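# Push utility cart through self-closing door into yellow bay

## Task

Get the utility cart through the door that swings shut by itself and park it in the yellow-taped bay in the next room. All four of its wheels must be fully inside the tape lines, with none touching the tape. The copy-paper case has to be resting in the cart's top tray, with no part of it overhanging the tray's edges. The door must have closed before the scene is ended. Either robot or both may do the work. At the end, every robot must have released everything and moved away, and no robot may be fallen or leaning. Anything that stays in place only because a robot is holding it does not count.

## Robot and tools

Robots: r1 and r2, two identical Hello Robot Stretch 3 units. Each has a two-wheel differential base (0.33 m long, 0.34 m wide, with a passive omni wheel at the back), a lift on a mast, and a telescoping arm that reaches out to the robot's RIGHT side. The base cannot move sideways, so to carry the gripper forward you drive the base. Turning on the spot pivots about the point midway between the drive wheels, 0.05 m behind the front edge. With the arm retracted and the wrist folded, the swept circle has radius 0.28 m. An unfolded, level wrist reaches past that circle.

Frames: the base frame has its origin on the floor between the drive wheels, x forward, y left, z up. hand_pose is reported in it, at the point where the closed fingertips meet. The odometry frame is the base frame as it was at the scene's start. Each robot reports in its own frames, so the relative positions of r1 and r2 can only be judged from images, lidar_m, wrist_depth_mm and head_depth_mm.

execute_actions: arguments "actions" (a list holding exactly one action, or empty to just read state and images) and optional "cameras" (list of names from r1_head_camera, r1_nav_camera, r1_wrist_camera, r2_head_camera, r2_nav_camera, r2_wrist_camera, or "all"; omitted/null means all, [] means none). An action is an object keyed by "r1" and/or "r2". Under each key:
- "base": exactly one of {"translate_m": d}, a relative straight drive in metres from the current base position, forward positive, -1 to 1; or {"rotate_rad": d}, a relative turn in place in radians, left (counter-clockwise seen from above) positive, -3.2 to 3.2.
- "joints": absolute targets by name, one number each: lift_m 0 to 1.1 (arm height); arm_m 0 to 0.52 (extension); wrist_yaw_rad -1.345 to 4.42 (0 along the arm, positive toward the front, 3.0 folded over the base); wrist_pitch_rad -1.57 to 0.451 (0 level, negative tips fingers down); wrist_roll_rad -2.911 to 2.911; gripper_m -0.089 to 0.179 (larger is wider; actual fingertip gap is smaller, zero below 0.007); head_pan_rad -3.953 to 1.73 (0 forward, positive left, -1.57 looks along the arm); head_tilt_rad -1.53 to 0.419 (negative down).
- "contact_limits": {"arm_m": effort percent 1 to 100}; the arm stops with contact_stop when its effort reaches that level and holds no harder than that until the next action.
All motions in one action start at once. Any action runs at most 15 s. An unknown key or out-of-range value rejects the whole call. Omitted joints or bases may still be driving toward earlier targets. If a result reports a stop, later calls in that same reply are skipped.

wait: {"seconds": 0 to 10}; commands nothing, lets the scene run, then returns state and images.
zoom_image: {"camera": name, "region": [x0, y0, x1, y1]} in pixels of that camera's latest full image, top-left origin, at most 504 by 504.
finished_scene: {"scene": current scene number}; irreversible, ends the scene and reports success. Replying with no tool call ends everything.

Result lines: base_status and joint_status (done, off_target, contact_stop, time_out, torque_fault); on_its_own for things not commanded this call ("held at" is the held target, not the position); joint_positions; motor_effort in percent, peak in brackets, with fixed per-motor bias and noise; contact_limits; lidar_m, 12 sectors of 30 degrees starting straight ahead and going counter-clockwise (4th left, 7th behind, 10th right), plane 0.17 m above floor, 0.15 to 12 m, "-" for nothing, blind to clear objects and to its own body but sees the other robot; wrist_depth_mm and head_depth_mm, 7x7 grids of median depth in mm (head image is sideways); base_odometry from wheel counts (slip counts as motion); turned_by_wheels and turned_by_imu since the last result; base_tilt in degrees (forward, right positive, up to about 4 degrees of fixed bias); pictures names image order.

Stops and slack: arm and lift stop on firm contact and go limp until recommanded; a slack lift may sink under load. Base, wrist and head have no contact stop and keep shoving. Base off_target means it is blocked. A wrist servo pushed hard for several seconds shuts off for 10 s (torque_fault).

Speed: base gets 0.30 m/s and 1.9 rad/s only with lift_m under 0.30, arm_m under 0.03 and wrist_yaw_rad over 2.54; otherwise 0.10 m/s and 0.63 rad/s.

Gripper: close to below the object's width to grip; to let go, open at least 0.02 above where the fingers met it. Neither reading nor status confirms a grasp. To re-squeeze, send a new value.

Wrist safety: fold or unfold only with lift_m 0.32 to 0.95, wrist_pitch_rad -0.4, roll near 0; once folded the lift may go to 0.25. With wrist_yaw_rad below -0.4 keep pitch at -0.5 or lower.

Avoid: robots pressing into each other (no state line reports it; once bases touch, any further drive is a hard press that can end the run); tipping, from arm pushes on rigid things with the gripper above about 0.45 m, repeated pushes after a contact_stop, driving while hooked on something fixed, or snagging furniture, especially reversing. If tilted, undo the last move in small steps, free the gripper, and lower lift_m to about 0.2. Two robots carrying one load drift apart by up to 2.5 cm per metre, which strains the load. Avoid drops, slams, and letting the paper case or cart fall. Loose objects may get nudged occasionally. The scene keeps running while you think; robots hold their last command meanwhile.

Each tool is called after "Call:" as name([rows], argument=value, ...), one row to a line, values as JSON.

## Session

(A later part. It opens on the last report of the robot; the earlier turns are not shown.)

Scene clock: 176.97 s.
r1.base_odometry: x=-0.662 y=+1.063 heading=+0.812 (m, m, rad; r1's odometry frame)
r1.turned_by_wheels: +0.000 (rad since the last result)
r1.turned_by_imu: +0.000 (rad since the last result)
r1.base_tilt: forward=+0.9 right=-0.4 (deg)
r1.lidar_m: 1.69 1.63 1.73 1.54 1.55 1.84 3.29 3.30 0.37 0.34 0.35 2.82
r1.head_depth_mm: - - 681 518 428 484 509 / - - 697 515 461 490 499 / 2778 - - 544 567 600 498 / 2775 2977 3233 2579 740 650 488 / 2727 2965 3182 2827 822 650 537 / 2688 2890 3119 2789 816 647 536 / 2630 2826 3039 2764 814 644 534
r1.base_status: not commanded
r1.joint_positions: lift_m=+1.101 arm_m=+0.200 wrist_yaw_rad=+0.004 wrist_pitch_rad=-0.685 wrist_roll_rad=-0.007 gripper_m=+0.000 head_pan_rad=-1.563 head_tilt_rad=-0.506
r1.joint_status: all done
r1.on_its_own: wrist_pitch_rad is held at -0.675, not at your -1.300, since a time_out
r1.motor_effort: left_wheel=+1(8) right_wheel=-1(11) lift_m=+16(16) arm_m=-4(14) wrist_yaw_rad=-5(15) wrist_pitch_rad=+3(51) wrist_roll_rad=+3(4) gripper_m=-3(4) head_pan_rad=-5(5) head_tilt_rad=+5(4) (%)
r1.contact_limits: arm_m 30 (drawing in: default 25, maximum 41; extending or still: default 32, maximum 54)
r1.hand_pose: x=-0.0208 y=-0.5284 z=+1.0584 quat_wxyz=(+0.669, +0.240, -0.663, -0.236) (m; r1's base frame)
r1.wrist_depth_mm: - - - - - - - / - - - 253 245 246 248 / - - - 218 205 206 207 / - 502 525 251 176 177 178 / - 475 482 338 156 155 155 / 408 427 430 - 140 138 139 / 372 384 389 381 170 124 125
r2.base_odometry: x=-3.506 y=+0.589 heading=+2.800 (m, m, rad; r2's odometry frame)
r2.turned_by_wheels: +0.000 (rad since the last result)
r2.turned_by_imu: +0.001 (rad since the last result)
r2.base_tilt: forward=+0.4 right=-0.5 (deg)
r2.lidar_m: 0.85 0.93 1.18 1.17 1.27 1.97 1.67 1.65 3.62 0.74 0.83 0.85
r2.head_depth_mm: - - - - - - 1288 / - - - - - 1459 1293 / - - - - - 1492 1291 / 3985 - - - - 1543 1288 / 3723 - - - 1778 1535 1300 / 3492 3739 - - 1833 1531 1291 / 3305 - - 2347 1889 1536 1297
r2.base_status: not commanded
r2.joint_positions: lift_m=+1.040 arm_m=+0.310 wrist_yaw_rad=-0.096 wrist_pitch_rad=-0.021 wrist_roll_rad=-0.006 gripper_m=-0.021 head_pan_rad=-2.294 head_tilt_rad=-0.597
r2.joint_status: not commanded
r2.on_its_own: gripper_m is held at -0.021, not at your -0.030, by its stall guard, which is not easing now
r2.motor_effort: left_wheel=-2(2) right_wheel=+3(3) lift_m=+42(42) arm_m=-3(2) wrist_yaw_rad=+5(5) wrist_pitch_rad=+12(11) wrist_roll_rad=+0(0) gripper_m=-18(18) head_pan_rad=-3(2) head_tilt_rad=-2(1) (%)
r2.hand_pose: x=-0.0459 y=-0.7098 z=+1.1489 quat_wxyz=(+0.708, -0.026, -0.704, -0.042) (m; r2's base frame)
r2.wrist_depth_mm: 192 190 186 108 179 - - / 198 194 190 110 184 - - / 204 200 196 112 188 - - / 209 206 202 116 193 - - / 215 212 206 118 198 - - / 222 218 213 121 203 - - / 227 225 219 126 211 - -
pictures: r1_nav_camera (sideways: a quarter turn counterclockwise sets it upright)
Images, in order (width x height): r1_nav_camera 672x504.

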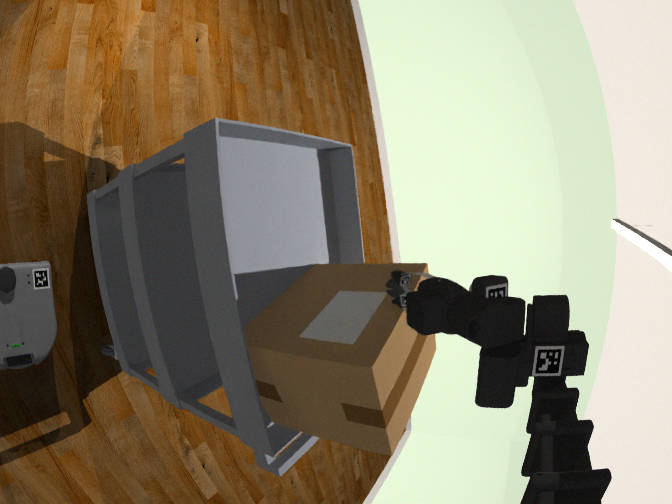

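Call:
execute_actions(actions=[], cameras=["r1_nav_camera","r1_wrist_camera","r1_head_camera"])

Scene clock: 179.70 s.
r1.base_odometry: x=-0.662 y=+1.063 heading=+0.812 (m, m, rad; r1's odometry frame)
r1.turned_by_wheels: +0.000 (rad since the last result)
r1.turned_by_imu: +0.000 (rad since the last result)
r1.base_tilt: forward=+0.9 right=-0.4 (deg)
r1.lidar_m: 1.69 1.64 1.73 1.54 1.54 1.83 3.28 3.31 0.37 0.34 0.35 2.81
r1.head_depth_mm: - - 682 518 429 484 509 / - - 695 515 462 489 499 / 2756 - - 545 568 599 498 / 2752 2985 3237 2562 740 653 487 / 2755 2948 3180 2846 820 650 536 / 2693 2886 3104 2828 816 647 535 / 2627 2866 3057 2775 816 644 534
r1.base_status: not commanded
r1.joint_positions: lift_m=+1.101 arm_m=+0.200 wrist_yaw_rad=+0.004 wrist_pitch_rad=-0.685 wrist_roll_rad=-0.007 gripper_m=+0.000 head_pan_rad=-1.563 head_tilt_rad=-0.506
r1.joint_status: all done
r1.on_its_own: wrist_pitch_rad is held at -0.675, not at your -1.300, since a time_out
r1.motor_effort: left_wheel=+1(8) right_wheel=-1(11) lift_m=+16(16) arm_m=-4(14) wrist_yaw_rad=-6(15) wrist_pitch_rad=+4(51) wrist_roll_rad=+3(4) gripper_m=-2(4) head_pan_rad=-5(5) head_tilt_rad=+5(4) (%)
r1.contact_limits: arm_m 30 (drawing in: default 25, maximum 41; extending or still: default 32, maximum 54)
r1.hand_pose: x=-0.0208 y=-0.5284 z=+1.0584 quat_wxyz=(+0.669, +0.240, -0.663, -0.236) (m; r1's base frame)
r1.wrist_depth_mm: - - - - - - - / - - - 255 244 247 249 / - - - 218 205 205 207 / - 503 519 252 176 177 177 / - 482 482 339 156 155 156 / 410 427 429 - 140 138 139 / 370 388 386 378 172 124 125
r2.base_odometry: x=-3.506 y=+0.589 heading=+2.800 (m, m, rad; r2's odometry frame)
r2.turned_by_wheels: +0.000 (rad since the last result)
r2.turned_by_imu: +0.001 (rad since the last result)
r2.base_tilt: forward=+0.3 right=-0.5 (deg)
r2.lidar_m: 0.85 0.93 1.18 1.16 1.27 1.98 1.67 1.66 3.61 0.74 0.83 0.86
r2.head_depth_mm: - - - - - - 1287 / - - - - - 1463 1290 / - - - - - 1493 1292 / 3989 - - - - 1535 1291 / 3694 3986 - - 1777 1537 1294 / 3489 3739 - - 1830 1534 1292 / 3287 - - 2354 1884 1533 1295
r2.base_status: not commanded
r2.joint_positions: lift_m=+1.040 arm_m=+0.310 wrist_yaw_rad=-0.096 wrist_pitch_rad=-0.021 wrist_roll_rad=-0.006 gripper_m=-0.021 head_pan_rad=-2.294 head_tilt_rad=-0.597
r2.joint_status: not commanded
r2.on_its_own: gripper_m is held at -0.021, not at your -0.030, by its stall guard, which is not easing now
r2.motor_effort: left_wheel=-2(2) right_wheel=+3(3) lift_m=+42(42) arm_m=-2(2) wrist_yaw_rad=+4(5) wrist_pitch_rad=+12(11) wrist_roll_rad=+0(0) gripper_m=-18(18) head_pan_rad=-2(2) head_tilt_rad=-1(1) (%)
r2.hand_pose: x=-0.0459 y=-0.7098 z=+1.1489 quat_wxyz=(+0.708, -0.026, -0.704, -0.042) (m; r2's base frame)
r2.wrist_depth_mm: 192 191 184 108 179 - - / 198 194 190 110 184 - - / 203 200 195 113 189 - - / 210 205 201 116 194 - - / 214 212 206 118 198 - - / 220 218 214 121 203 - - / 229 225 221 126 210 - -
pictures: r1_head_camera (sideways: a quarter turn clockwise sets it upright), r1_nav_camera (sideways: a quarter turn counterclockwise sets it upright), r1_wrist_camera
Images, in order (width x height): r1_head_camera 896x504, r1_nav_camera 672x504, r1_wrist_camera 644x364.

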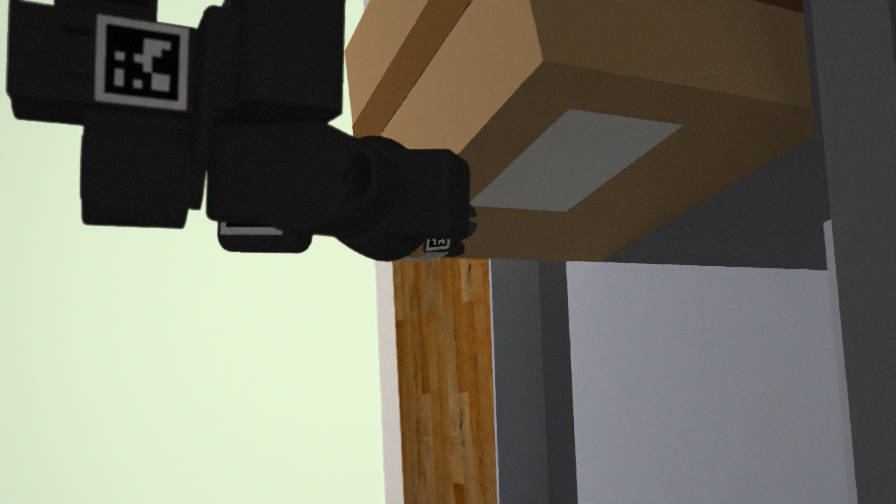

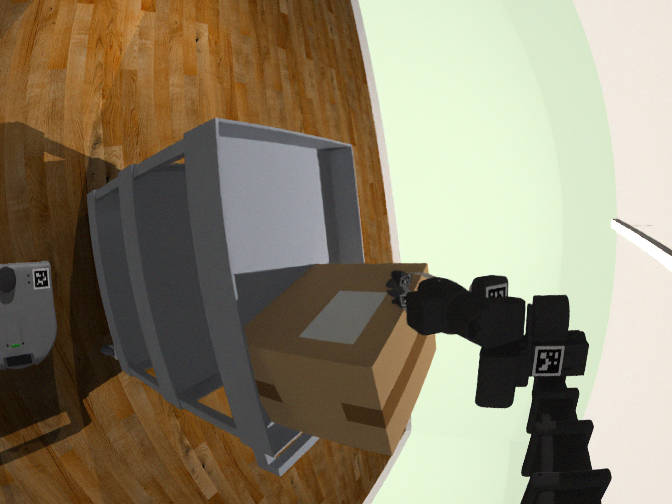

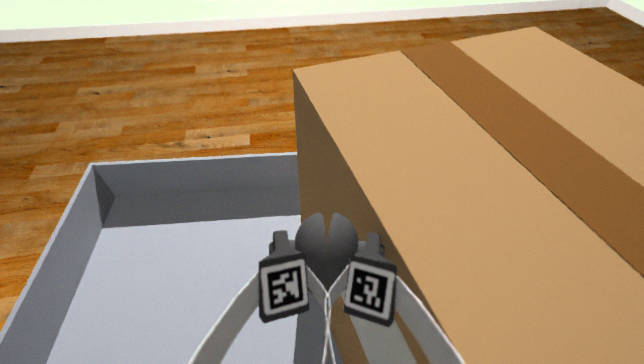

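Call:
execute_actions([
  {"r1":{"joints":{"lift_m":0.97,"wrist_pitch_rad":0.0,"arm_m":0.52},"contact_limits":{"arm_m":20}}},
], cameras=["r1_nav_camera","r1_wrist_camera"])

Scene clock: 186.87 s.
r1.base_odometry: x=-0.662 y=+1.063 heading=+0.812 (m, m, rad; r1's odometry frame)
r1.turned_by_wheels: +0.000 (rad since the last result)
r1.turned_by_imu: +0.049 (rad since the last result)
r1.base_tilt: forward=+0.9 right=-0.4 (deg)
r1.lidar_m: 1.68 1.63 1.69 1.54 1.55 1.90 3.30 3.32 0.38 0.36 0.37 2.81
r1.head_depth_mm: 2863 3074 3292 - 458 489 514 / 2820 3064 702 548 541 569 512 / 2793 2975 - 649 686 648 507 / 2754 2944 3176 2845 826 654 502 / 2719 2915 3154 2845 823 651 498 / 2705 2862 3108 2840 821 651 494 / 2649 2805 3088 2830 795 647 496
r1.base_status: not commanded
r1.joint_positions: lift_m=+0.975 arm_m=+0.520 wrist_yaw_rad=+0.000 wrist_pitch_rad=-0.018 wrist_roll_rad=+0.002 gripper_m=+0.000 head_pan_rad=-1.564 head_tilt_rad=-0.503
r1.joint_status: lift_m contact_stop (moved -0.126 of -0.131); the others done
r1.on_its_own: lift_m is slack since a contact_stop, until your next command for it (your +0.970 is given up)
r1.motor_effort: left_wheel=+0(31) right_wheel=+0(34) lift_m=+27(27) arm_m=+2(8) wrist_yaw_rad=+0(28) wrist_pitch_rad=+7(17) wrist_roll_rad=-1(5) gripper_m=-2(4) head_pan_rad=-4(5) head_tilt_rad=+2(5) (%)
r1.contact_limits: arm_m 20 (drawing in: default 25, maximum 41; extending or still: default 32, maximum 54)
r1.hand_pose: x=-0.0214 y=-0.9205 z=+1.0846 quat_wxyz=(+0.707, +0.007, -0.707, -0.007) (m; r1's base frame)
r1.wrist_depth_mm: - - - - - - - / - - - - - - - / - - - - - - - / - - - - - - - / - - - - - - - / - - - - - - - / - - - - - - -
r2.base_odometry: x=-3.506 y=+0.589 heading=+2.800 (m, m, rad; r2's odometry frame)
r2.turned_by_wheels: +0.000 (rad since the last result)
r2.turned_by_imu: +0.002 (rad since the last result)
r2.base_tilt: forward=+0.3 right=-0.4 (deg)
r2.lidar_m: 0.85 0.93 1.18 1.17 1.27 1.97 1.67 1.67 3.62 0.74 0.83 0.85
r2.head_depth_mm: - - - - - - 1287 / - - - - - 1454 1293 / - - - - - 1503 1299 / 3984 - - - - 1531 1288 / 3710 3979 - - 1772 1532 1294 / 3534 3779 - - 1837 1543 1293 / 3308 - - 2355 1879 1525 1283
r2.base_status: not commanded
r2.joint_positions: lift_m=+1.040 arm_m=+0.310 wrist_yaw_rad=-0.096 wrist_pitch_rad=-0.021 wrist_roll_rad=-0.006 gripper_m=-0.021 head_pan_rad=-2.294 head_tilt_rad=-0.597
r2.joint_status: not commanded
r2.on_its_own: gripper_m is held at -0.021, not at your -0.030, by its stall guard, which is not easing now
r2.motor_effort: left_wheel=-2(2) right_wheel=+3(3) lift_m=+41(42) arm_m=-2(2) wrist_yaw_rad=+5(5) wrist_pitch_rad=+12(12) wrist_roll_rad=+0(0) gripper_m=-18(18) head_pan_rad=-4(3) head_tilt_rad=-1(2) (%)
r2.hand_pose: x=-0.0459 y=-0.7098 z=+1.1489 quat_wxyz=(+0.708, -0.026, -0.704, -0.042) (m; r2's base frame)
r2.wrist_depth_mm: 193 189 185 108 179 - - / 198 194 190 110 184 - - / 204 199 195 113 189 - - / 209 205 201 116 194 - - / 215 211 207 117 199 - - / 221 219 213 121 204 - - / 228 224 219 126 211 - -
pictures: r1_nav_camera (sideways: a quarter turn counterclockwise sets it upright), r1_wrist_camera
Images, in order (width x height): r1_nav_camera 672x504, r1_wrist_camera 644x364.

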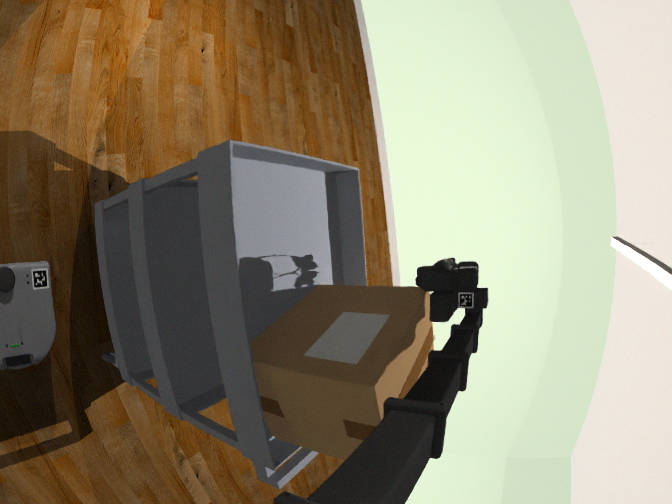

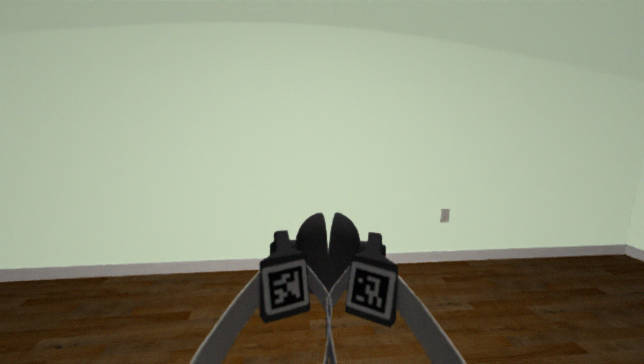

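Call:
execute_actions([
  {"r1":{"joints":{"lift_m":0.98,"wrist_yaw_rad":-1.0}}},
], cameras=["r1_nav_camera","r1_wrist_camera"])

Call:
execute_actions([
  {"r1":{"joints":{"arm_m":0.3},"contact_limits":{"arm_m":35}}},
], cameras=["r1_nav_camera","r1_wrist_camera"])

Scene clock: 189.30 s.
r1.base_odometry: x=-0.662 y=+1.063 heading=+0.813 (m, m, rad; r1's odometry frame)
r1.turned_by_wheels: +0.001 (rad since the last result)
r1.turned_by_imu: +0.032 (rad since the last result)
r1.base_tilt: forward=+0.9 right=-0.3 (deg)
r1.lidar_m: 1.69 1.63 1.67 1.53 1.55 1.95 3.29 0.51 0.36 0.34 0.35 2.81
r1.head_depth_mm: 2809 3059 3238 471 449 463 485 / 2789 3012 - 547 541 564 534 / 2770 2965 - 664 697 652 542 / 2752 2943 3178 2887 830 653 540 / 2695 2928 3144 2869 824 651 538 / 2708 2895 3137 2829 820 649 536 / 2654 2826 3042 2822 789 646 534
r1.base_status: not commanded
r1.joint_positions: lift_m=+0.980 arm_m=+0.521 wrist_yaw_rad=-0.960 wrist_pitch_rad=-0.025 wrist_roll_rad=-0.033 gripper_m=+0.000 head_pan_rad=-1.564 head_tilt_rad=-0.503
r1.joint_status: wrist_yaw_rad off_target (ended at -0.960, target -1.000); the others done
r1.on_its_own: right_wheel is at rest, and its effort (-19) is outside its rest range (-18 to +18); wrist_yaw_rad is at rest, and its effort (-51) is outside its rest range (-12 to +12)
r1.motor_effort: left_wheel=+14(25) right_wheel=-19(37) lift_m=+37(42) arm_m=-9(11) wrist_yaw_rad=-51(51) wrist_pitch_rad=+9(10) wrist_roll_rad=+15(15) gripper_m=-3(3) head_pan_rad=-4(4) head_tilt_rad=+2(2) (%)
r1.hand_pose: x=-0.2308 y=-0.8121 z=+1.0877 quat_wxyz=(+0.633, -0.313, -0.621, -0.340) (m; r1's base frame)
r1.wrist_depth_mm: - - - - - - - / - - - - - - - / - - - - - - - / - - - - - - - / - - - - - - - / - - - - - - - / - - - - - 159 130
r2.base_odometry: x=-3.506 y=+0.589 heading=+2.800 (m, m, rad; r2's odometry frame)
r2.turned_by_wheels: +0.000 (rad since the last result)
r2.turned_by_imu: +0.001 (rad since the last result)
r2.base_tilt: forward=+0.3 right=-0.4 (deg)
r2.lidar_m: 0.85 0.93 1.18 1.17 1.28 1.97 1.67 1.65 3.62 0.74 0.83 0.85
r2.head_depth_mm: - - - - - - 1296 / - - - - - 1461 1289 / - - - - - 1505 1297 / 3988 - - - - 1530 1294 / 3719 - - - 1767 1520 1296 / 3461 3755 - - 1814 1551 1293 / 3296 - - 2368 1869 1536 1294
r2.base_status: not commanded
r2.joint_positions: lift_m=+1.040 arm_m=+0.310 wrist_yaw_rad=-0.096 wrist_pitch_rad=-0.021 wrist_roll_rad=-0.006 gripper_m=-0.021 head_pan_rad=-2.294 head_tilt_rad=-0.597
r2.joint_status: not commanded
r2.on_its_own: gripper_m is held at -0.021, not at your -0.030, by its stall guard, which is not easing now
r2.motor_effort: left_wheel=-2(2) right_wheel=+3(3) lift_m=+42(42) arm_m=-2(2) wrist_yaw_rad=+4(4) wrist_pitch_rad=+12(12) wrist_roll_rad=+0(0) gripper_m=-18(18) head_pan_rad=-3(3) head_tilt_rad=-1(1) (%)
r2.hand_pose: x=-0.0459 y=-0.7098 z=+1.1489 quat_wxyz=(+0.708, -0.026, -0.704, -0.042) (m; r2's base frame)
r2.wrist_depth_mm: 192 189 185 107 179 - - / 198 193 190 110 185 - - / 203 199 196 113 188 - - / 208 205 201 115 193 - - / 215 211 205 118 199 - - / 222 218 212 121 204 - - / 228 224 220 126 212 - -
pictures: r1_nav_camera (sideways: a quarter turn counterclockwise sets it upright), r1_wrist_camera
Images, in order (width x height): r1_nav_camera 672x504, r1_wrist_camera 644x364.

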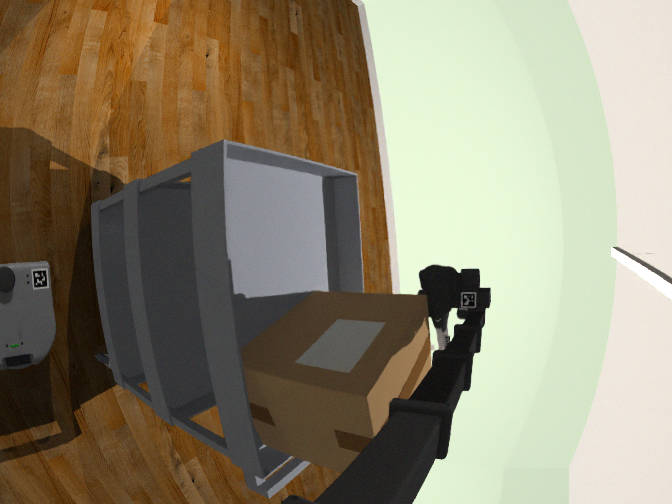

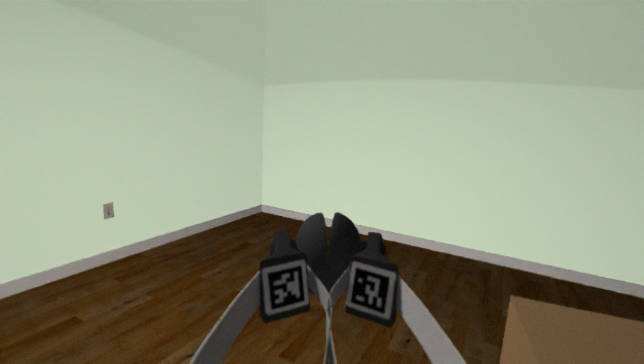

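Scene clock: 193.30 s.
r1.base_odometry: x=-0.662 y=+1.063 heading=+0.812 (m, m, rad; r1's odometry frame)
r1.turned_by_wheels: +0.000 (rad since the last result)
r1.turned_by_imu: +0.071 (rad since the last result)
r1.base_tilt: forward=+0.8 right=+0.0 (deg)
r1.lidar_m: 1.70 1.65 1.63 1.54 1.57 2.07 3.28 0.24 0.18 0.18 0.18 0.26
r1.head_depth_mm: 2740 3010 3133 - 377 340 352 / 2724 2954 - 464 408 419 439 / 2725 2965 3106 - 707 543 526 / 2738 2971 3164 2921 737 651 538 / 2713 2891 3157 2808 735 647 537 / 2718 2918 3131 2821 736 646 536 / 2698 2891 3106 2785 2001 641 533
r1.base_status: not commanded
r1.joint_positions: lift_m=+0.980 arm_m=+0.302 wrist_yaw_rad=-0.821 wrist_pitch_rad=+0.020 wrist_roll_rad=+0.049 gripper_m=+0.000 head_pan_rad=-1.564 head_tilt_rad=-0.503
r1.joint_status: all done
r1.on_its_own: wrist_yaw_rad is held at -0.864, not at your -1.000, by its stall guard, which is still easing; arm_m is at rest, and its effort (-26) is outside its rest range (-14 to +14)
r1.motor_effort: left_wheel=+1(35) right_wheel=-8(42) lift_m=+31(37) arm_m=-26(26) wrist_yaw_rad=-55(71) wrist_pitch_rad=-7(9) wrist_roll_rad=-25(26) gripper_m=-2(2) head_pan_rad=-4(5) head_tilt_rad=+2(3) (%)
r1.contact_limits: arm_m 35 (drawing in: default 25, maximum 41; extending or still: default 32, maximum 54)
r1.hand_pose: x=-0.2092 y=-0.6220 z=+1.0995 quat_wxyz=(+0.635, -0.295, -0.661, -0.269) (m; r1's base frame)
r1.wrist_depth_mm: - - - - - - - / - - - - - - - / - - - - - - - / - - - - - - - / - - - - - - - / - - - - - - - / - - - - - - 136
r2.base_odometry: x=-3.506 y=+0.589 heading=+2.800 (m, m, rad; r2's odometry frame)
r2.turned_by_wheels: +0.000 (rad since the last result)
r2.turned_by_imu: +0.001 (rad since the last result)
r2.base_tilt: forward=+0.3 right=-0.4 (deg)
r2.lidar_m: 0.85 0.93 1.18 1.17 1.27 1.97 1.56 1.59 3.61 0.74 0.83 0.85
r2.head_depth_mm: - - - - - - 1286 / - - - - - 1463 1293 / - - - - - 1494 1295 / 3929 - - - - 1531 1287 / 3775 3983 - - 1773 1546 1291 / 3530 3696 - - 1837 1541 1302 / 3302 - - 2352 1890 1545 1293
r2.base_status: not commanded
r2.joint_positions: lift_m=+1.040 arm_m=+0.310 wrist_yaw_rad=-0.096 wrist_pitch_rad=-0.021 wrist_roll_rad=-0.006 gripper_m=-0.021 head_pan_rad=-2.294 head_tilt_rad=-0.597
r2.joint_status: not commanded
r2.on_its_own: gripper_m is held at -0.021, not at your -0.030, by its stall guard, which is not easing now
r2.motor_effort: left_wheel=-2(2) right_wheel=+3(3) lift_m=+41(42) arm_m=-2(2) wrist_yaw_rad=+4(4) wrist_pitch_rad=+12(12) wrist_roll_rad=+0(0) gripper_m=-18(18) head_pan_rad=-3(2) head_tilt_rad=-2(2) (%)
r2.hand_pose: x=-0.0459 y=-0.7098 z=+1.1489 quat_wxyz=(+0.708, -0.026, -0.704, -0.042) (m; r2's base frame)
r2.wrist_depth_mm: 193 189 185 107 179 - - / 198 194 189 110 184 - - / 204 200 195 113 189 - - / 209 206 200 116 194 - - / 214 210 207 118 200 - - / 221 218 214 121 202 - - / 230 225 221 127 210 - -
pictures: r1_nav_camera (sideways: a quarter turn counterclockwise sets it upright), r1_wrist_camera
Images, in order (width x height): r1_nav_camera 672x504, r1_wrist_camera 644x364.

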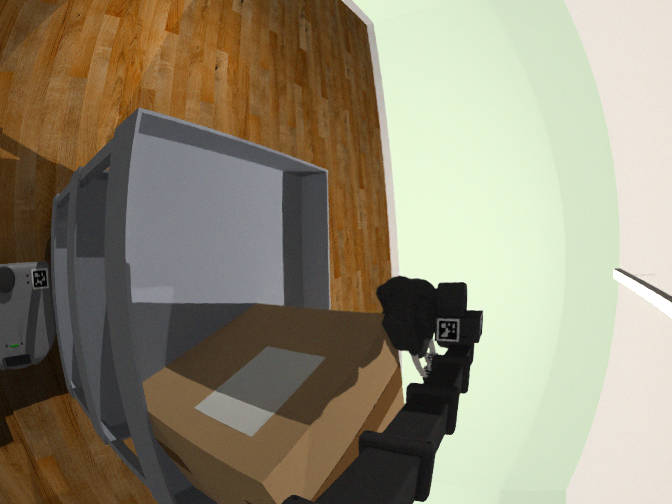

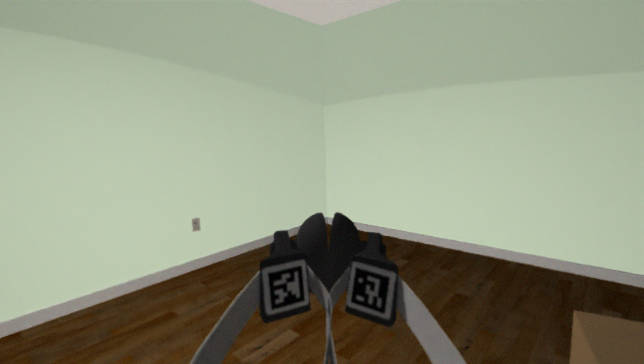

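Cart is now braced against the base; keep pulling.

Call:
execute_actions([
  {"r1":{"joints":{"arm_m":0.2,"wrist_yaw_rad":-0.9},"contact_limits":{"arm_m":38}}},
], cameras=["r1_nav_camera"])

Scene clock: 195.83 s.
r1.base_odometry: x=-0.662 y=+1.064 heading=+0.812 (m, m, rad; r1's odometry frame)
r1.turned_by_wheels: +0.000 (rad since the last result)
r1.turned_by_imu: -0.060 (rad since the last result)
r1.base_tilt: forward=+1.0 right=-0.4 (deg)
r1.lidar_m: 1.69 1.64 1.66 1.54 1.56 1.96 3.28 0.24 0.18 0.17 0.18 0.26
r1.head_depth_mm: 2793 3054 3256 - 337 298 299 / 2799 3015 3188 - - 345 368 / 2795 2926 3201 - - 583 494 / 2747 2953 3152 2851 2030 605 515 / 2731 2930 3141 2857 2075 604 514 / 2689 2870 3132 2821 2081 601 512 / 2688 2872 3090 2836 2070 599 511
r1.base_status: not commanded
r1.joint_positions: lift_m=+0.981 arm_m=+0.201 wrist_yaw_rad=-0.883 wrist_pitch_rad=-0.011 wrist_roll_rad=+0.002 gripper_m=+0.000 head_pan_rad=-1.564 head_tilt_rad=-0.503
r1.joint_status: all done
r1.on_its_own: arm_m is at rest, and its effort (-16) is outside its rest range (-14 to +14); wrist_yaw_rad is at rest, and its effort (-21) is outside its rest range (-12 to +12)
r1.motor_effort: left_wheel=-11(57) right_wheel=-15(28) lift_m=+16(30) arm_m=-16(37) wrist_yaw_rad=-21(92) wrist_pitch_rad=+5(50) wrist_roll_rad=-2(28) gripper_m=-2(2) head_pan_rad=-4(5) head_tilt_rad=+2(2) (%)
r1.contact_limits: arm_m 38 (drawing in: default 25, maximum 41; extending or still: default 32, maximum 54)
r1.hand_pose: x=-0.2193 y=-0.5086 z=+1.0923 quat_wxyz=(+0.637, -0.299, -0.641, -0.306) (m; r1's base frame)
r1.wrist_depth_mm: - - - - - - - / - - - - - - - / - - - - - - - / - - - - - - - / - - - - - - - / - - - - - - 129 / - - - - - - 115
r2.base_odometry: x=-3.506 y=+0.589 heading=+2.800 (m, m, rad; r2's odometry frame)
r2.turned_by_wheels: +0.000 (rad since the last result)
r2.turned_by_imu: +0.001 (rad since the last result)
r2.base_tilt: forward=+0.3 right=-0.4 (deg)
r2.lidar_m: 0.85 0.93 1.18 1.17 1.27 1.96 1.56 1.59 3.61 0.74 0.83 0.85
r2.head_depth_mm: - - - - - - 1294 / - - - - - 1450 1291 / - - - - - 1501 1297 / 3970 - - - - 1541 1291 / 3709 3971 - - 1772 1516 1286 / 3483 3784 - - 1823 1539 1294 / 3302 - - 2358 1887 1524 1287
r2.base_status: not commanded
r2.joint_positions: lift_m=+1.040 arm_m=+0.310 wrist_yaw_rad=-0.096 wrist_pitch_rad=-0.021 wrist_roll_rad=-0.006 gripper_m=-0.021 head_pan_rad=-2.294 head_tilt_rad=-0.597
r2.joint_status: not commanded
r2.on_its_own: gripper_m is held at -0.021, not at your -0.030, by its stall guard, which is not easing now
r2.motor_effort: left_wheel=-2(2) right_wheel=+3(3) lift_m=+41(42) arm_m=-2(3) wrist_yaw_rad=+4(4) wrist_pitch_rad=+12(11) wrist_roll_rad=+0(0) gripper_m=-18(19) head_pan_rad=-4(2) head_tilt_rad=-1(1) (%)
r2.hand_pose: x=-0.0459 y=-0.7098 z=+1.1489 quat_wxyz=(+0.708, -0.026, -0.704, -0.042) (m; r2's base frame)
r2.wrist_depth_mm: 192 189 185 107 179 - - / 197 194 189 110 184 - - / 202 200 196 113 188 - - / 210 205 201 116 195 - - / 214 210 206 118 198 - - / 221 216 214 121 203 - - / 229 224 220 126 210 - -
pictures: r1_nav_camera (sideways: a quarter turn counterclockwise sets it upright)
Images, in order (width x height): r1_nav_camera 672x504.

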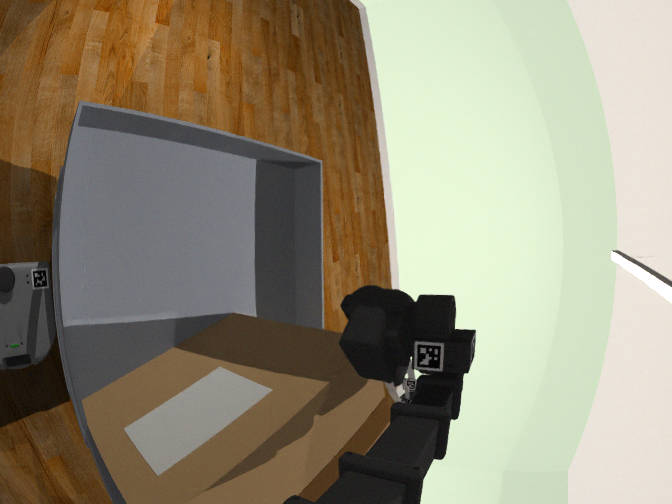

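Call:
execute_actions([
  {"r1":{"joints":{"arm_m":0.05,"wrist_yaw_rad":0.3,"lift_m":1.1}}},
], cameras=["r1_nav_camera","r1_head_camera"])

Scene clock: 199.00 s.
r1.base_odometry: x=-0.662 y=+1.063 heading=+0.812 (m, m, rad; r1's odometry frame)
r1.turned_by_wheels: +0.000 (rad since the last result)
r1.turned_by_imu: -0.005 (rad since the last result)
r1.base_tilt: forward=+0.9 right=-0.4 (deg)
r1.lidar_m: 1.69 1.64 1.67 1.54 1.56 1.96 3.29 0.44 0.30 0.28 0.29 2.82
r1.head_depth_mm: 2775 - - - 456 490 507 / 2734 - - - - 586 544 / 2735 - - - 774 656 542 / 2733 - - - 801 655 541 / 2691 2939 - 2702 806 652 538 / 2680 2865 3154 2861 803 650 537 / 2674 2841 3086 2801 1937 613 535
r1.base_status: not commanded
r1.joint_positions: lift_m=+1.099 arm_m=+0.050 wrist_yaw_rad=+0.299 wrist_pitch_rad=-0.017 wrist_roll_rad=+0.002 gripper_m=+0.000 head_pan_rad=-1.564 head_tilt_rad=-0.503
r1.joint_status: all done
r1.motor_effort: left_wheel=+1(22) right_wheel=+0(18) lift_m=+39(43) arm_m=-5(19) wrist_yaw_rad=+2(33) wrist_pitch_rad=+6(7) wrist_roll_rad=-2(19) gripper_m=-2(2) head_pan_rad=-4(4) head_tilt_rad=+2(2) (%)
r1.hand_pose: x=+0.0539 y=-0.4397 z=+1.2096 quat_wxyz=(+0.700, +0.112, -0.699, +0.099) (m; r1's base frame)
r1.wrist_depth_mm: - - - - - - - / - - - - - - - / - - - - - - - / - - - - - - - / - - - - - - - / - - - - - - - / - - - - - - -
r2.base_odometry: x=-3.506 y=+0.589 heading=+2.800 (m, m, rad; r2's odometry frame)
r2.turned_by_wheels: +0.000 (rad since the last result)
r2.turned_by_imu: +0.001 (rad since the last result)
r2.base_tilt: forward=+0.4 right=-0.4 (deg)
r2.lidar_m: 0.85 0.93 1.18 1.17 1.28 1.97 1.67 1.66 3.63 0.74 0.83 0.85
r2.head_depth_mm: - - - - - - 1287 / - - - - - 1447 1297 / - - - - - 1498 1288 / 3997 - - - - 1533 1294 / 3733 3925 - - 1767 1548 1294 / 3435 3796 - - 1829 1532 1297 / 3303 - - 2354 1896 1540 1294
r2.base_status: not commanded
r2.joint_positions: lift_m=+1.040 arm_m=+0.310 wrist_yaw_rad=-0.096 wrist_pitch_rad=-0.021 wrist_roll_rad=-0.006 gripper_m=-0.021 head_pan_rad=-2.294 head_tilt_rad=-0.597
r2.joint_status: not commanded
r2.on_its_own: gripper_m is held at -0.021, not at your -0.030, by its stall guard, which is not easing now
r2.motor_effort: left_wheel=-2(2) right_wheel=+3(3) lift_m=+41(42) arm_m=-2(2) wrist_yaw_rad=+4(4) wrist_pitch_rad=+12(12) wrist_roll_rad=+0(0) gripper_m=-18(18) head_pan_rad=-3(3) head_tilt_rad=-1(1) (%)
r2.hand_pose: x=-0.0459 y=-0.7098 z=+1.1489 quat_wxyz=(+0.708, -0.026, -0.704, -0.042) (m; r2's base frame)
r2.wrist_depth_mm: 192 190 184 108 179 - - / 198 194 192 110 183 - - / 203 200 197 113 188 - - / 210 204 201 115 193 - - / 216 211 206 118 199 - - / 222 217 212 121 203 - - / 229 223 218 126 211 - -
pictures: r1_head_camera (sideways: a quarter turn clockwise sets it upright), r1_nav_camera (sideways: a quarter turn counterclockwise sets it upright)
Images, in order (width x height): r1_head_camera 896x504, r1_nav_camera 672x504.

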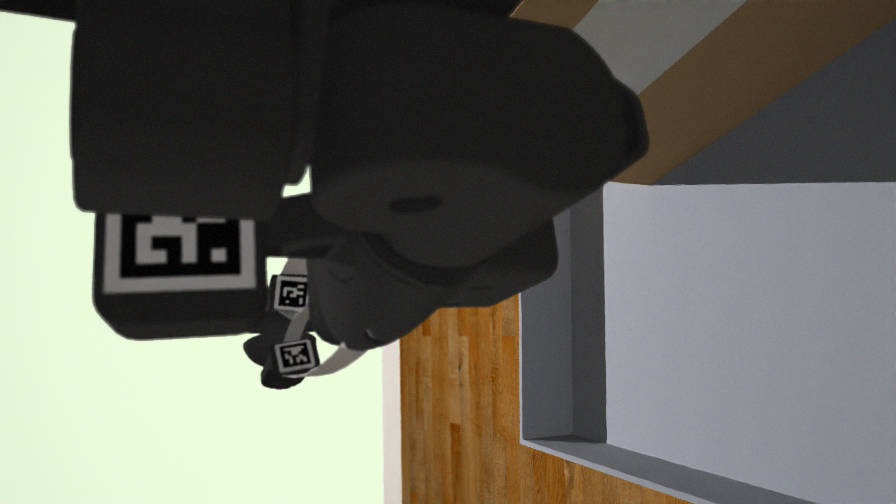

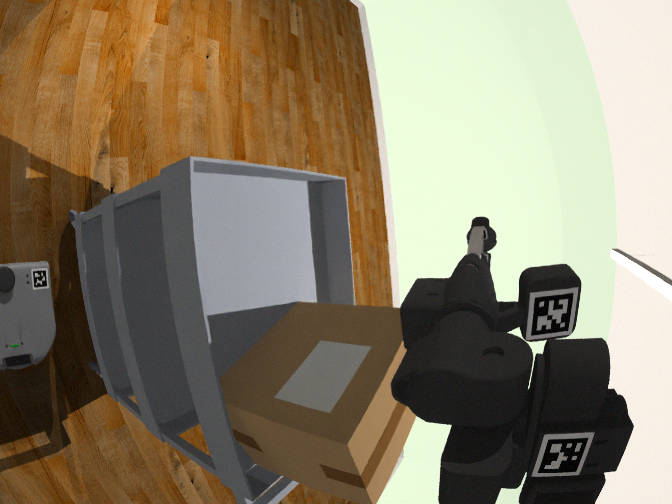

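Call:
execute_actions([
  {"r1":{"joints":{"lift_m":0.95,"wrist_yaw_rad":0.0,"arm_m":0.1}}},
], cameras=[])

Call:
execute_actions([
  {"r1":{"joints":{"lift_m":0.97,"arm_m":0.5},"contact_limits":{"arm_m":20}}},
], cameras=[])

Call:
execute_actions([
  {"r1":{"joints":{"lift_m":0.97,"wrist_yaw_rad":-1.0}}},
], cameras=["r1_nav_camera"])

Scene clock: 204.07 s.
r1.base_odometry: x=-0.662 y=+1.063 heading=+0.812 (m, m, rad; r1's odometry frame)
r1.turned_by_wheels: +0.000 (rad since the last result)
r1.turned_by_imu: +0.000 (rad since the last result)
r1.base_tilt: forward=+0.9 right=-0.4 (deg)
r1.lidar_m: 1.69 1.64 1.67 1.54 1.55 1.96 3.30 0.44 0.30 0.28 0.29 2.82
r1.head_depth_mm: 2813 3082 3263 550 - - - / 2805 3023 3240 568 - - 512 / 2743 2986 3207 3051 - - 517 / 2769 2956 3183 3024 807 646 527 / 2689 2921 3135 2847 804 652 538 / 2676 2905 3121 2814 801 651 538 / 2678 2859 3104 2817 1920 612 536
r1.base_status: not commanded
r1.joint_positions: lift_m=+0.951 arm_m=+0.100 wrist_yaw_rad=+0.001 wrist_pitch_rad=-0.018 wrist_roll_rad=+0.002 gripper_m=+0.000 head_pan_rad=-1.564 head_tilt_rad=-0.503
r1.joint_status: all done
r1.motor_effort: left_wheel=+1(1) right_wheel=-1(1) lift_m=+15(34) arm_m=+2(3) wrist_yaw_rad=-3(5) wrist_pitch_rad=+7(7) wrist_roll_rad=-2(2) gripper_m=-3(2) head_pan_rad=-5(4) head_tilt_rad=+2(2) (%)
r1.hand_pose: x=-0.0211 y=-0.5004 z=+1.0605 quat_wxyz=(+0.707, +0.007, -0.707, -0.006) (m; r1's base frame)
r1.wrist_depth_mm: - - - - - - - / - - - - - - - / - - - - - - - / - - - - - 311 315 / - - - - 240 177 162 / - - - - 224 171 132 / - 436 438 446 263 172 133
r2.base_odometry: x=-3.506 y=+0.589 heading=+2.800 (m, m, rad; r2's odometry frame)
r2.turned_by_wheels: +0.000 (rad since the last result)
r2.turned_by_imu: +0.001 (rad since the last result)
r2.base_tilt: forward=+0.3 right=-0.4 (deg)
r2.lidar_m: 0.85 0.93 1.18 1.17 1.28 1.97 1.67 1.66 3.61 0.74 0.83 0.86
r2.head_depth_mm: - - - - - - 1289 / - - - - - 1459 1291 / - - - - - 1504 1298 / 3871 - - - - 1536 1295 / 3674 3995 - - 1770 1545 1294 / 3501 3799 - - 1814 1539 1289 / 3262 - - 2334 1901 1545 1291
r2.base_status: not commanded
r2.joint_positions: lift_m=+1.040 arm_m=+0.310 wrist_yaw_rad=-0.096 wrist_pitch_rad=-0.021 wrist_roll_rad=-0.006 gripper_m=-0.021 head_pan_rad=-2.294 head_tilt_rad=-0.597
r2.joint_status: not commanded
r2.on_its_own: gripper_m is held at -0.021, not at your -0.030, by its stall guard, which is not easing now
r2.motor_effort: left_wheel=-2(2) right_wheel=+3(3) lift_m=+41(42) arm_m=-2(2) wrist_yaw_rad=+4(4) wrist_pitch_rad=+12(12) wrist_roll_rad=+0(1) gripper_m=-19(18) head_pan_rad=-2(2) head_tilt_rad=-1(2) (%)
r2.hand_pose: x=-0.0459 y=-0.7098 z=+1.1489 quat_wxyz=(+0.708, -0.026, -0.704, -0.042) (m; r2's base frame)
r2.wrist_depth_mm: 193 189 185 108 179 - - / 196 194 190 110 184 - - / 203 200 196 112 188 - - / 209 205 201 116 194 - - / 215 212 207 118 199 - - / 222 218 215 121 203 - - / 230 224 221 126 210 - -
pictures: none
No camera images: the call's "cameras" was empty. Leave "cameras" out to get every camera's image.

Scene clock: 208.20 s.
r1.base_odometry: x=-0.662 y=+1.063 heading=+0.812 (m, m, rad; r1's odometry frame)
r1.turned_by_wheels: +0.000 (rad since the last result)
r1.turned_by_imu: +0.000 (rad since the last result)
r1.base_tilt: forward=+0.9 right=-0.4 (deg)
r1.lidar_m: 1.69 1.64 1.67 1.54 1.55 1.96 3.28 0.44 0.30 0.28 0.29 2.81
r1.head_depth_mm: 2833 3050 3295 - 476 490 507 / 2793 3035 - 552 555 585 543 / 2763 2970 - 2740 745 656 542 / 2762 2949 3174 2872 808 656 541 / 2704 2926 3184 2850 803 652 539 / 2701 2868 3136 2799 801 648 537 / 2664 2848 3096 2830 1930 612 535
r1.base_status: not commanded
r1.joint_positions: lift_m=+0.969 arm_m=+0.500 wrist_yaw_rad=+0.000 wrist_pitch_rad=-0.018 wrist_roll_rad=+0.002 gripper_m=+0.000 head_pan_rad=-1.564 head_tilt_rad=-0.503
r1.joint_status: all done
r1.motor_effort: left_wheel=+1(1) right_wheel=+0(0) lift_m=+38(40) arm_m=+2(1) wrist_yaw_rad=+0(3) wrist_pitch_rad=+7(7) wrist_roll_rad=-2(2) gripper_m=-2(3) head_pan_rad=-4(4) head_tilt_rad=+2(2) (%)
r1.contact_limits: arm_m 20 (drawing in: default 25, maximum 41; extending or still: default 32, maximum 54)
r1.hand_pose: x=-0.0214 y=-0.9004 z=+1.0793 quat_wxyz=(+0.707, +0.007, -0.707, -0.007) (m; r1's base frame)
r1.wrist_depth_mm: - - - - - - - / - - - - - - - / - - - - - - - / - - - - - - - / - - - - - - - / - - - - - - - / - - - - - - -
r2.base_odometry: x=-3.506 y=+0.589 heading=+2.800 (m, m, rad; r2's odometry frame)
r2.turned_by_wheels: +0.000 (rad since the last result)
r2.turned_by_imu: +0.001 (rad since the last result)
r2.base_tilt: forward=+0.3 right=-0.4 (deg)
r2.lidar_m: 0.85 0.92 1.18 1.17 1.28 1.97 1.67 1.65 3.62 0.74 0.83 0.85
r2.head_depth_mm: - - - - - - 1300 / - - - - - 1461 1292 / - - - - - 1495 1296 / 3970 - - - - 1533 1290 / 3734 - - - 1765 1533 1302 / 3490 3743 - - 1826 1529 1295 / 3284 - - 2337 1894 1549 1299
r2.base_status: not commanded
r2.joint_positions: lift_m=+1.040 arm_m=+0.310 wrist_yaw_rad=-0.096 wrist_pitch_rad=-0.021 wrist_roll_rad=-0.006 gripper_m=-0.021 head_pan_rad=-2.294 head_tilt_rad=-0.597
r2.joint_status: not commanded
r2.on_its_own: gripper_m is held at -0.021, not at your -0.030, by its stall guard, which is not easing now
r2.motor_effort: left_wheel=-2(2) right_wheel=+3(3) lift_m=+42(42) arm_m=-2(2) wrist_yaw_rad=+4(4) wrist_pitch_rad=+12(11) wrist_roll_rad=+0(0) gripper_m=-18(18) head_pan_rad=-3(3) head_tilt_rad=-2(2) (%)
r2.hand_pose: x=-0.0459 y=-0.7098 z=+1.1489 quat_wxyz=(+0.708, -0.026, -0.704, -0.042) (m; r2's base frame)
r2.wrist_depth_mm: 192 190 184 108 179 - - / 197 195 190 110 183 - - / 204 199 195 113 189 - - / 209 206 201 116 194 - - / 216 211 205 118 198 - - / 222 218 213 121 203 - - / 228 225 222 126 211 - -
pictures: none
No camera images: the call's "cameras" was empty. Leave "cameras" out to get every camera's image.

Scene clock: 209.70 s.
r1.base_odometry: x=-0.662 y=+1.063 heading=+0.812 (m, m, rad; r1's odometry frame)
r1.turned_by_wheels: +0.000 (rad since the last result)
r1.turned_by_imu: +0.000 (rad since the last result)
r1.base_tilt: forward=+0.9 right=-0.4 (deg)
r1.lidar_m: 1.69 1.63 1.66 1.54 1.56 1.95 3.29 0.44 0.30 0.28 0.29 2.81
r1.head_depth_mm: 2839 3022 3245 - 476 489 506 / 2793 3020 - 549 557 585 544 / 2771 2961 - 2598 745 656 541 / 2756 2952 3182 2875 807 655 540 / 2744 2924 3112 2853 803 651 539 / 2701 2903 3106 2836 800 650 537 / 2674 2849 3078 2788 1928 613 536
r1.base_status: not commanded
r1.joint_positions: lift_m=+0.969 arm_m=+0.500 wrist_yaw_rad=-0.974 wrist_pitch_rad=-0.034 wrist_roll_rad=-0.045 gripper_m=+0.000 head_pan_rad=-1.564 head_tilt_rad=-0.503
r1.joint_status: wrist_yaw_rad off_target (ended at -0.974, target -1.000); the others done
r1.on_its_own: wrist_yaw_rad is at rest, and its effort (-34) is outside its rest range (-12 to +12)
r1.motor_effort: left_wheel=+0(1) right_wheel=+0(1) lift_m=+38(37) arm_m=+2(2) wrist_yaw_rad=-34(33) wrist_pitch_rad=+12(13) wrist_roll_rad=+21(22) gripper_m=-2(2) head_pan_rad=-5(5) head_tilt_rad=+2(2) (%)
r1.hand_pose: x=-0.2326 y=-0.7881 z=+1.0754 quat_wxyz=(+0.633, -0.312, -0.616, -0.349) (m; r1's base frame)
r1.wrist_depth_mm: - - - - - - - / - - - - - - - / - - - - - - - / - - - - - - - / - - - - - - - / - - - - - - - / - - - - - - 127
r2.base_odometry: x=-3.506 y=+0.589 heading=+2.800 (m, m, rad; r2's odometry frame)
r2.turned_by_wheels: +0.000 (rad since the last result)
r2.turned_by_imu: +0.000 (rad since the last result)
r2.base_tilt: forward=+0.3 right=-0.4 (deg)
r2.lidar_m: 0.85 0.93 1.18 1.17 1.27 1.97 1.67 1.65 3.62 0.74 0.83 0.85
r2.head_depth_mm: - - - - - - 1298 / - - - - - 1454 1295 / - - - - - 1500 1286 / - - - - - 1527 1290 / 3710 - - - 1770 1527 1298 / 3439 3844 - - 1822 1553 1293 / 3304 - - 2361 1886 1542 1290
r2.base_status: not commanded
r2.joint_positions: lift_m=+1.040 arm_m=+0.310 wrist_yaw_rad=-0.096 wrist_pitch_rad=-0.021 wrist_roll_rad=-0.006 gripper_m=-0.021 head_pan_rad=-2.294 head_tilt_rad=-0.597
r2.joint_status: not commanded
r2.on_its_own: gripper_m is held at -0.021, not at your -0.030, by its stall guard, which is not easing now
r2.motor_effort: left_wheel=-2(2) right_wheel=+3(3) lift_m=+41(42) arm_m=-3(2) wrist_yaw_rad=+5(5) wrist_pitch_rad=+11(12) wrist_roll_rad=+0(0) gripper_m=-18(18) head_pan_rad=-2(3) head_tilt_rad=-2(2) (%)
r2.hand_pose: x=-0.0459 y=-0.7098 z=+1.1489 quat_wxyz=(+0.708, -0.026, -0.704, -0.042) (m; r2's base frame)
r2.wrist_depth_mm: 193 189 186 107 179 - - / 197 195 190 110 184 - - / 202 200 196 113 189 - - / 210 205 202 116 193 - - / 216 212 206 118 199 - - / 222 218 213 121 204 - - / 229 225 219 126 210 - -
pictures: r1_nav_camera (sideways: a quarter turn counterclockwise sets it upright)
Images, in order (width x height): r1_nav_camera 672x504.

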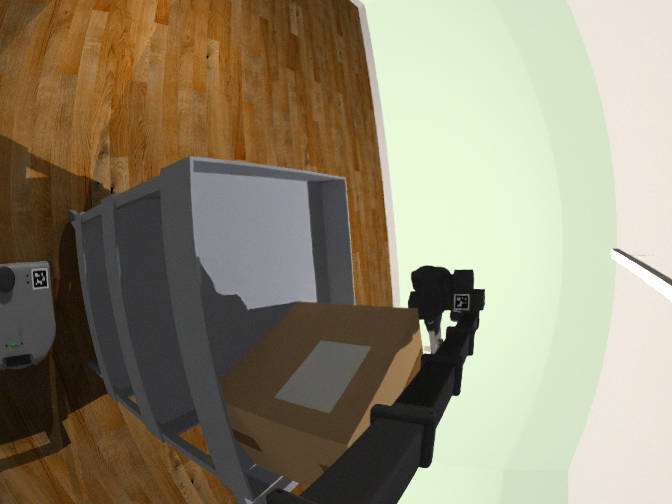

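Call:
execute_actions([
  {"r1":{"joints":{"arm_m":0.1,"wrist_yaw_rad":-0.9},"contact_limits":{"arm_m":41}}},
], cameras=["r1_nav_camera"])

Scene clock: 214.27 s.
r1.base_odometry: x=-0.662 y=+1.063 heading=+0.812 (m, m, rad; r1's odometry frame)
r1.turned_by_wheels: +0.000 (rad since the last result)
r1.turned_by_imu: +0.080 (rad since the last result)
r1.base_tilt: forward=+0.9 right=-0.4 (deg)
r1.lidar_m: 1.69 1.64 1.62 1.54 1.58 2.10 3.28 0.37 0.26 0.25 0.26 2.83
r1.head_depth_mm: 2768 2955 3225 586 - - 508 / 2713 2972 3218 3241 - - - / 2734 2960 3195 2964 - - - / 2744 2951 3167 2848 791 654 527 / 2745 2926 3191 2876 789 653 538 / 2692 2920 3137 2842 775 650 537 / 2718 2921 3150 2803 2076 635 511
r1.base_status: not commanded
r1.joint_positions: lift_m=+0.970 arm_m=+0.100 wrist_yaw_rad=-0.891 wrist_pitch_rad=+0.024 wrist_roll_rad=-0.001 gripper_m=+0.000 head_pan_rad=-1.564 head_tilt_rad=-0.502
r1.joint_status: all done
r1.motor_effort: left_wheel=+2(70) right_wheel=-2(32) lift_m=+28(38) arm_m=-6(23) wrist_yaw_rad=-12(70) wrist_pitch_rad=-9(17) wrist_roll_rad=+0(21) gripper_m=-4(3) head_pan_rad=-4(4) head_tilt_rad=+2(2) (%)
r1.contact_limits: arm_m 41 (drawing in: default 25, maximum 41; extending or still: default 32, maximum 54)
r1.hand_pose: x=-0.2211 y=-0.4068 z=+1.0908 quat_wxyz=(+0.642, -0.312, -0.634, -0.298) (m; r1's base frame)
r1.wrist_depth_mm: - - - - - - - / - - - - - - - / - - - - - - - / - - - - - - - / - 252 255 330 268 275 - / 165 166 167 - 179 173 - / 161 142 128 125 126 128 130
r2.base_odometry: x=-3.506 y=+0.589 heading=+2.800 (m, m, rad; r2's odometry frame)
r2.turned_by_wheels: +0.000 (rad since the last result)
r2.turned_by_imu: +0.001 (rad since the last result)
r2.base_tilt: forward=+0.3 right=-0.4 (deg)
r2.lidar_m: 0.85 0.93 1.18 1.16 1.27 1.97 1.64 1.66 3.62 0.74 0.83 0.85
r2.head_depth_mm: - - - - - - 1292 / - - - - - 1453 1282 / - - - - - 1500 1295 / 3885 - - - - 1532 1292 / 3717 - - - 1774 1543 1295 / 3429 3708 - - 1822 1533 1292 / 3312 - - 2355 1881 1535 1286
r2.base_status: not commanded
r2.joint_positions: lift_m=+1.040 arm_m=+0.310 wrist_yaw_rad=-0.096 wrist_pitch_rad=-0.021 wrist_roll_rad=-0.006 gripper_m=-0.021 head_pan_rad=-2.294 head_tilt_rad=-0.597
r2.joint_status: not commanded
r2.on_its_own: gripper_m is held at -0.021, not at your -0.030, by its stall guard, which is not easing now
r2.motor_effort: left_wheel=-2(2) right_wheel=+3(3) lift_m=+41(42) arm_m=-2(3) wrist_yaw_rad=+4(4) wrist_pitch_rad=+12(12) wrist_roll_rad=+0(0) gripper_m=-18(18) head_pan_rad=-2(2) head_tilt_rad=-2(1) (%)
r2.hand_pose: x=-0.0459 y=-0.7098 z=+1.1489 quat_wxyz=(+0.708, -0.026, -0.704, -0.042) (m; r2's base frame)
r2.wrist_depth_mm: 193 189 185 108 178 - - / 198 195 190 110 183 - - / 202 199 196 113 189 - - / 209 206 200 116 194 - - / 214 212 207 118 199 - - / 223 217 214 121 203 - - / 230 226 221 126 211 - -
pictures: r1_nav_camera (sideways: a quarter turn counterclockwise sets it upright)
Images, in order (width x height): r1_nav_camera 672x504.

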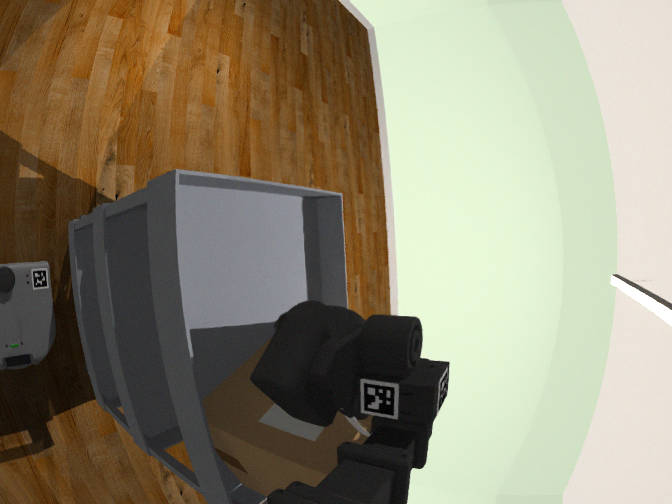

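Call:
execute_actions([
  {"r1":{"joints":{"lift_m":1.1,"arm_m":0.0,"wrist_yaw_rad":1.2}}},
], cameras=["r1_nav_camera"])

Scene clock: 216.70 s.
r1.base_odometry: x=-0.662 y=+1.063 heading=+0.812 (m, m, rad; r1's odometry frame)
r1.turned_by_wheels: +0.000 (rad since the last result)
r1.turned_by_imu: +0.000 (rad since the last result)
r1.base_tilt: forward=+0.9 right=-0.4 (deg)
r1.lidar_m: 1.69 1.65 1.62 1.54 1.58 2.09 3.28 0.37 0.26 0.25 0.26 2.83
r1.head_depth_mm: 2695 - - - - - 519 / 2696 - - - - - 531 / 2729 - - 3226 - - 542 / 2741 2935 3177 3045 - 615 541 / 2704 2922 3184 3112 - - 538 / 2722 2922 3201 - - - 525 / 2695 - - - - - 511
r1.base_status: not commanded
r1.joint_positions: lift_m=+1.099 arm_m=+0.001 wrist_yaw_rad=+1.198 wrist_pitch_rad=-0.018 wrist_roll_rad=-0.001 gripper_m=+0.000 head_pan_rad=-1.564 head_tilt_rad=-0.502
r1.joint_status: all done
r1.motor_effort: left_wheel=+1(2) right_wheel=+1(1) lift_m=+39(39) arm_m=-4(4) wrist_yaw_rad=+2(10) wrist_pitch_rad=+7(9) wrist_roll_rad=+0(0) gripper_m=-2(3) head_pan_rad=-4(4) head_tilt_rad=+2(2) (%)
r1.hand_pose: x=+0.2169 y=-0.2392 z=+1.2096 quat_wxyz=(+0.588, +0.404, -0.580, +0.394) (m; r1's base frame)
r1.wrist_depth_mm: - - - - - - - / - - - - - - - / - - - - - - - / - - - - - - - / - - - - - - - / - - - - - - - / - - - - - - -
r2.base_odometry: x=-3.506 y=+0.589 heading=+2.800 (m, m, rad; r2's odometry frame)
r2.turned_by_wheels: +0.000 (rad since the last result)
r2.turned_by_imu: +0.001 (rad since the last result)
r2.base_tilt: forward=+0.4 right=-0.5 (deg)
r2.lidar_m: 0.85 0.93 1.18 1.17 1.27 1.96 1.65 1.66 3.63 0.74 0.83 0.86
r2.head_depth_mm: - - - - - - 1291 / - - - - - 1456 1297 / - - - - - 1488 1292 / 3993 - - - - 1530 1300 / 3665 - - - 1776 1544 1296 / 3499 3717 - - 1843 1546 1293 / 3283 - - 2376 1899 1540 1291
r2.base_status: not commanded
r2.joint_positions: lift_m=+1.040 arm_m=+0.310 wrist_yaw_rad=-0.096 wrist_pitch_rad=-0.021 wrist_roll_rad=-0.006 gripper_m=-0.021 head_pan_rad=-2.294 head_tilt_rad=-0.597
r2.joint_status: not commanded
r2.on_its_own: gripper_m is held at -0.021, not at your -0.030, by its stall guard, which is not easing now
r2.motor_effort: left_wheel=-2(2) right_wheel=+3(3) lift_m=+41(42) arm_m=-3(3) wrist_yaw_rad=+5(5) wrist_pitch_rad=+11(12) wrist_roll_rad=+0(0) gripper_m=-18(18) head_pan_rad=-1(3) head_tilt_rad=-2(1) (%)
r2.hand_pose: x=-0.0459 y=-0.7098 z=+1.1489 quat_wxyz=(+0.708, -0.026, -0.704, -0.042) (m; r2's base frame)
r2.wrist_depth_mm: 194 190 185 108 178 - - / 199 195 190 110 184 - - / 203 199 195 113 188 - - / 210 204 200 116 193 - - / 216 211 206 118 198 - - / 223 218 214 121 204 - - / 230 224 219 126 211 - -
pictures: r1_nav_camera (sideways: a quarter turn counterclockwise sets it upright)
Images, in order (width x height): r1_nav_camera 672x504.

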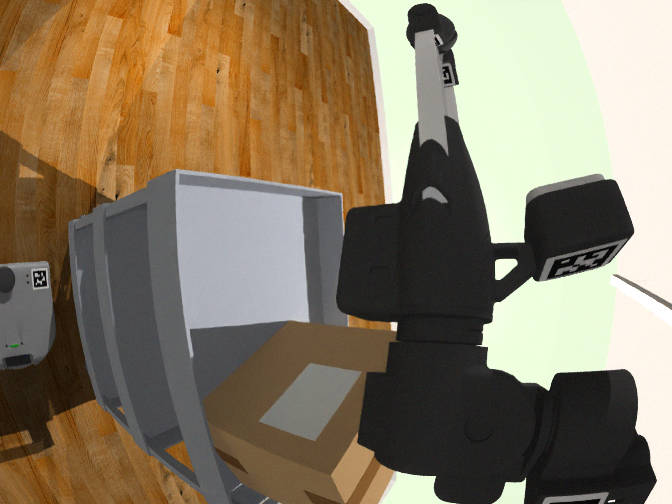

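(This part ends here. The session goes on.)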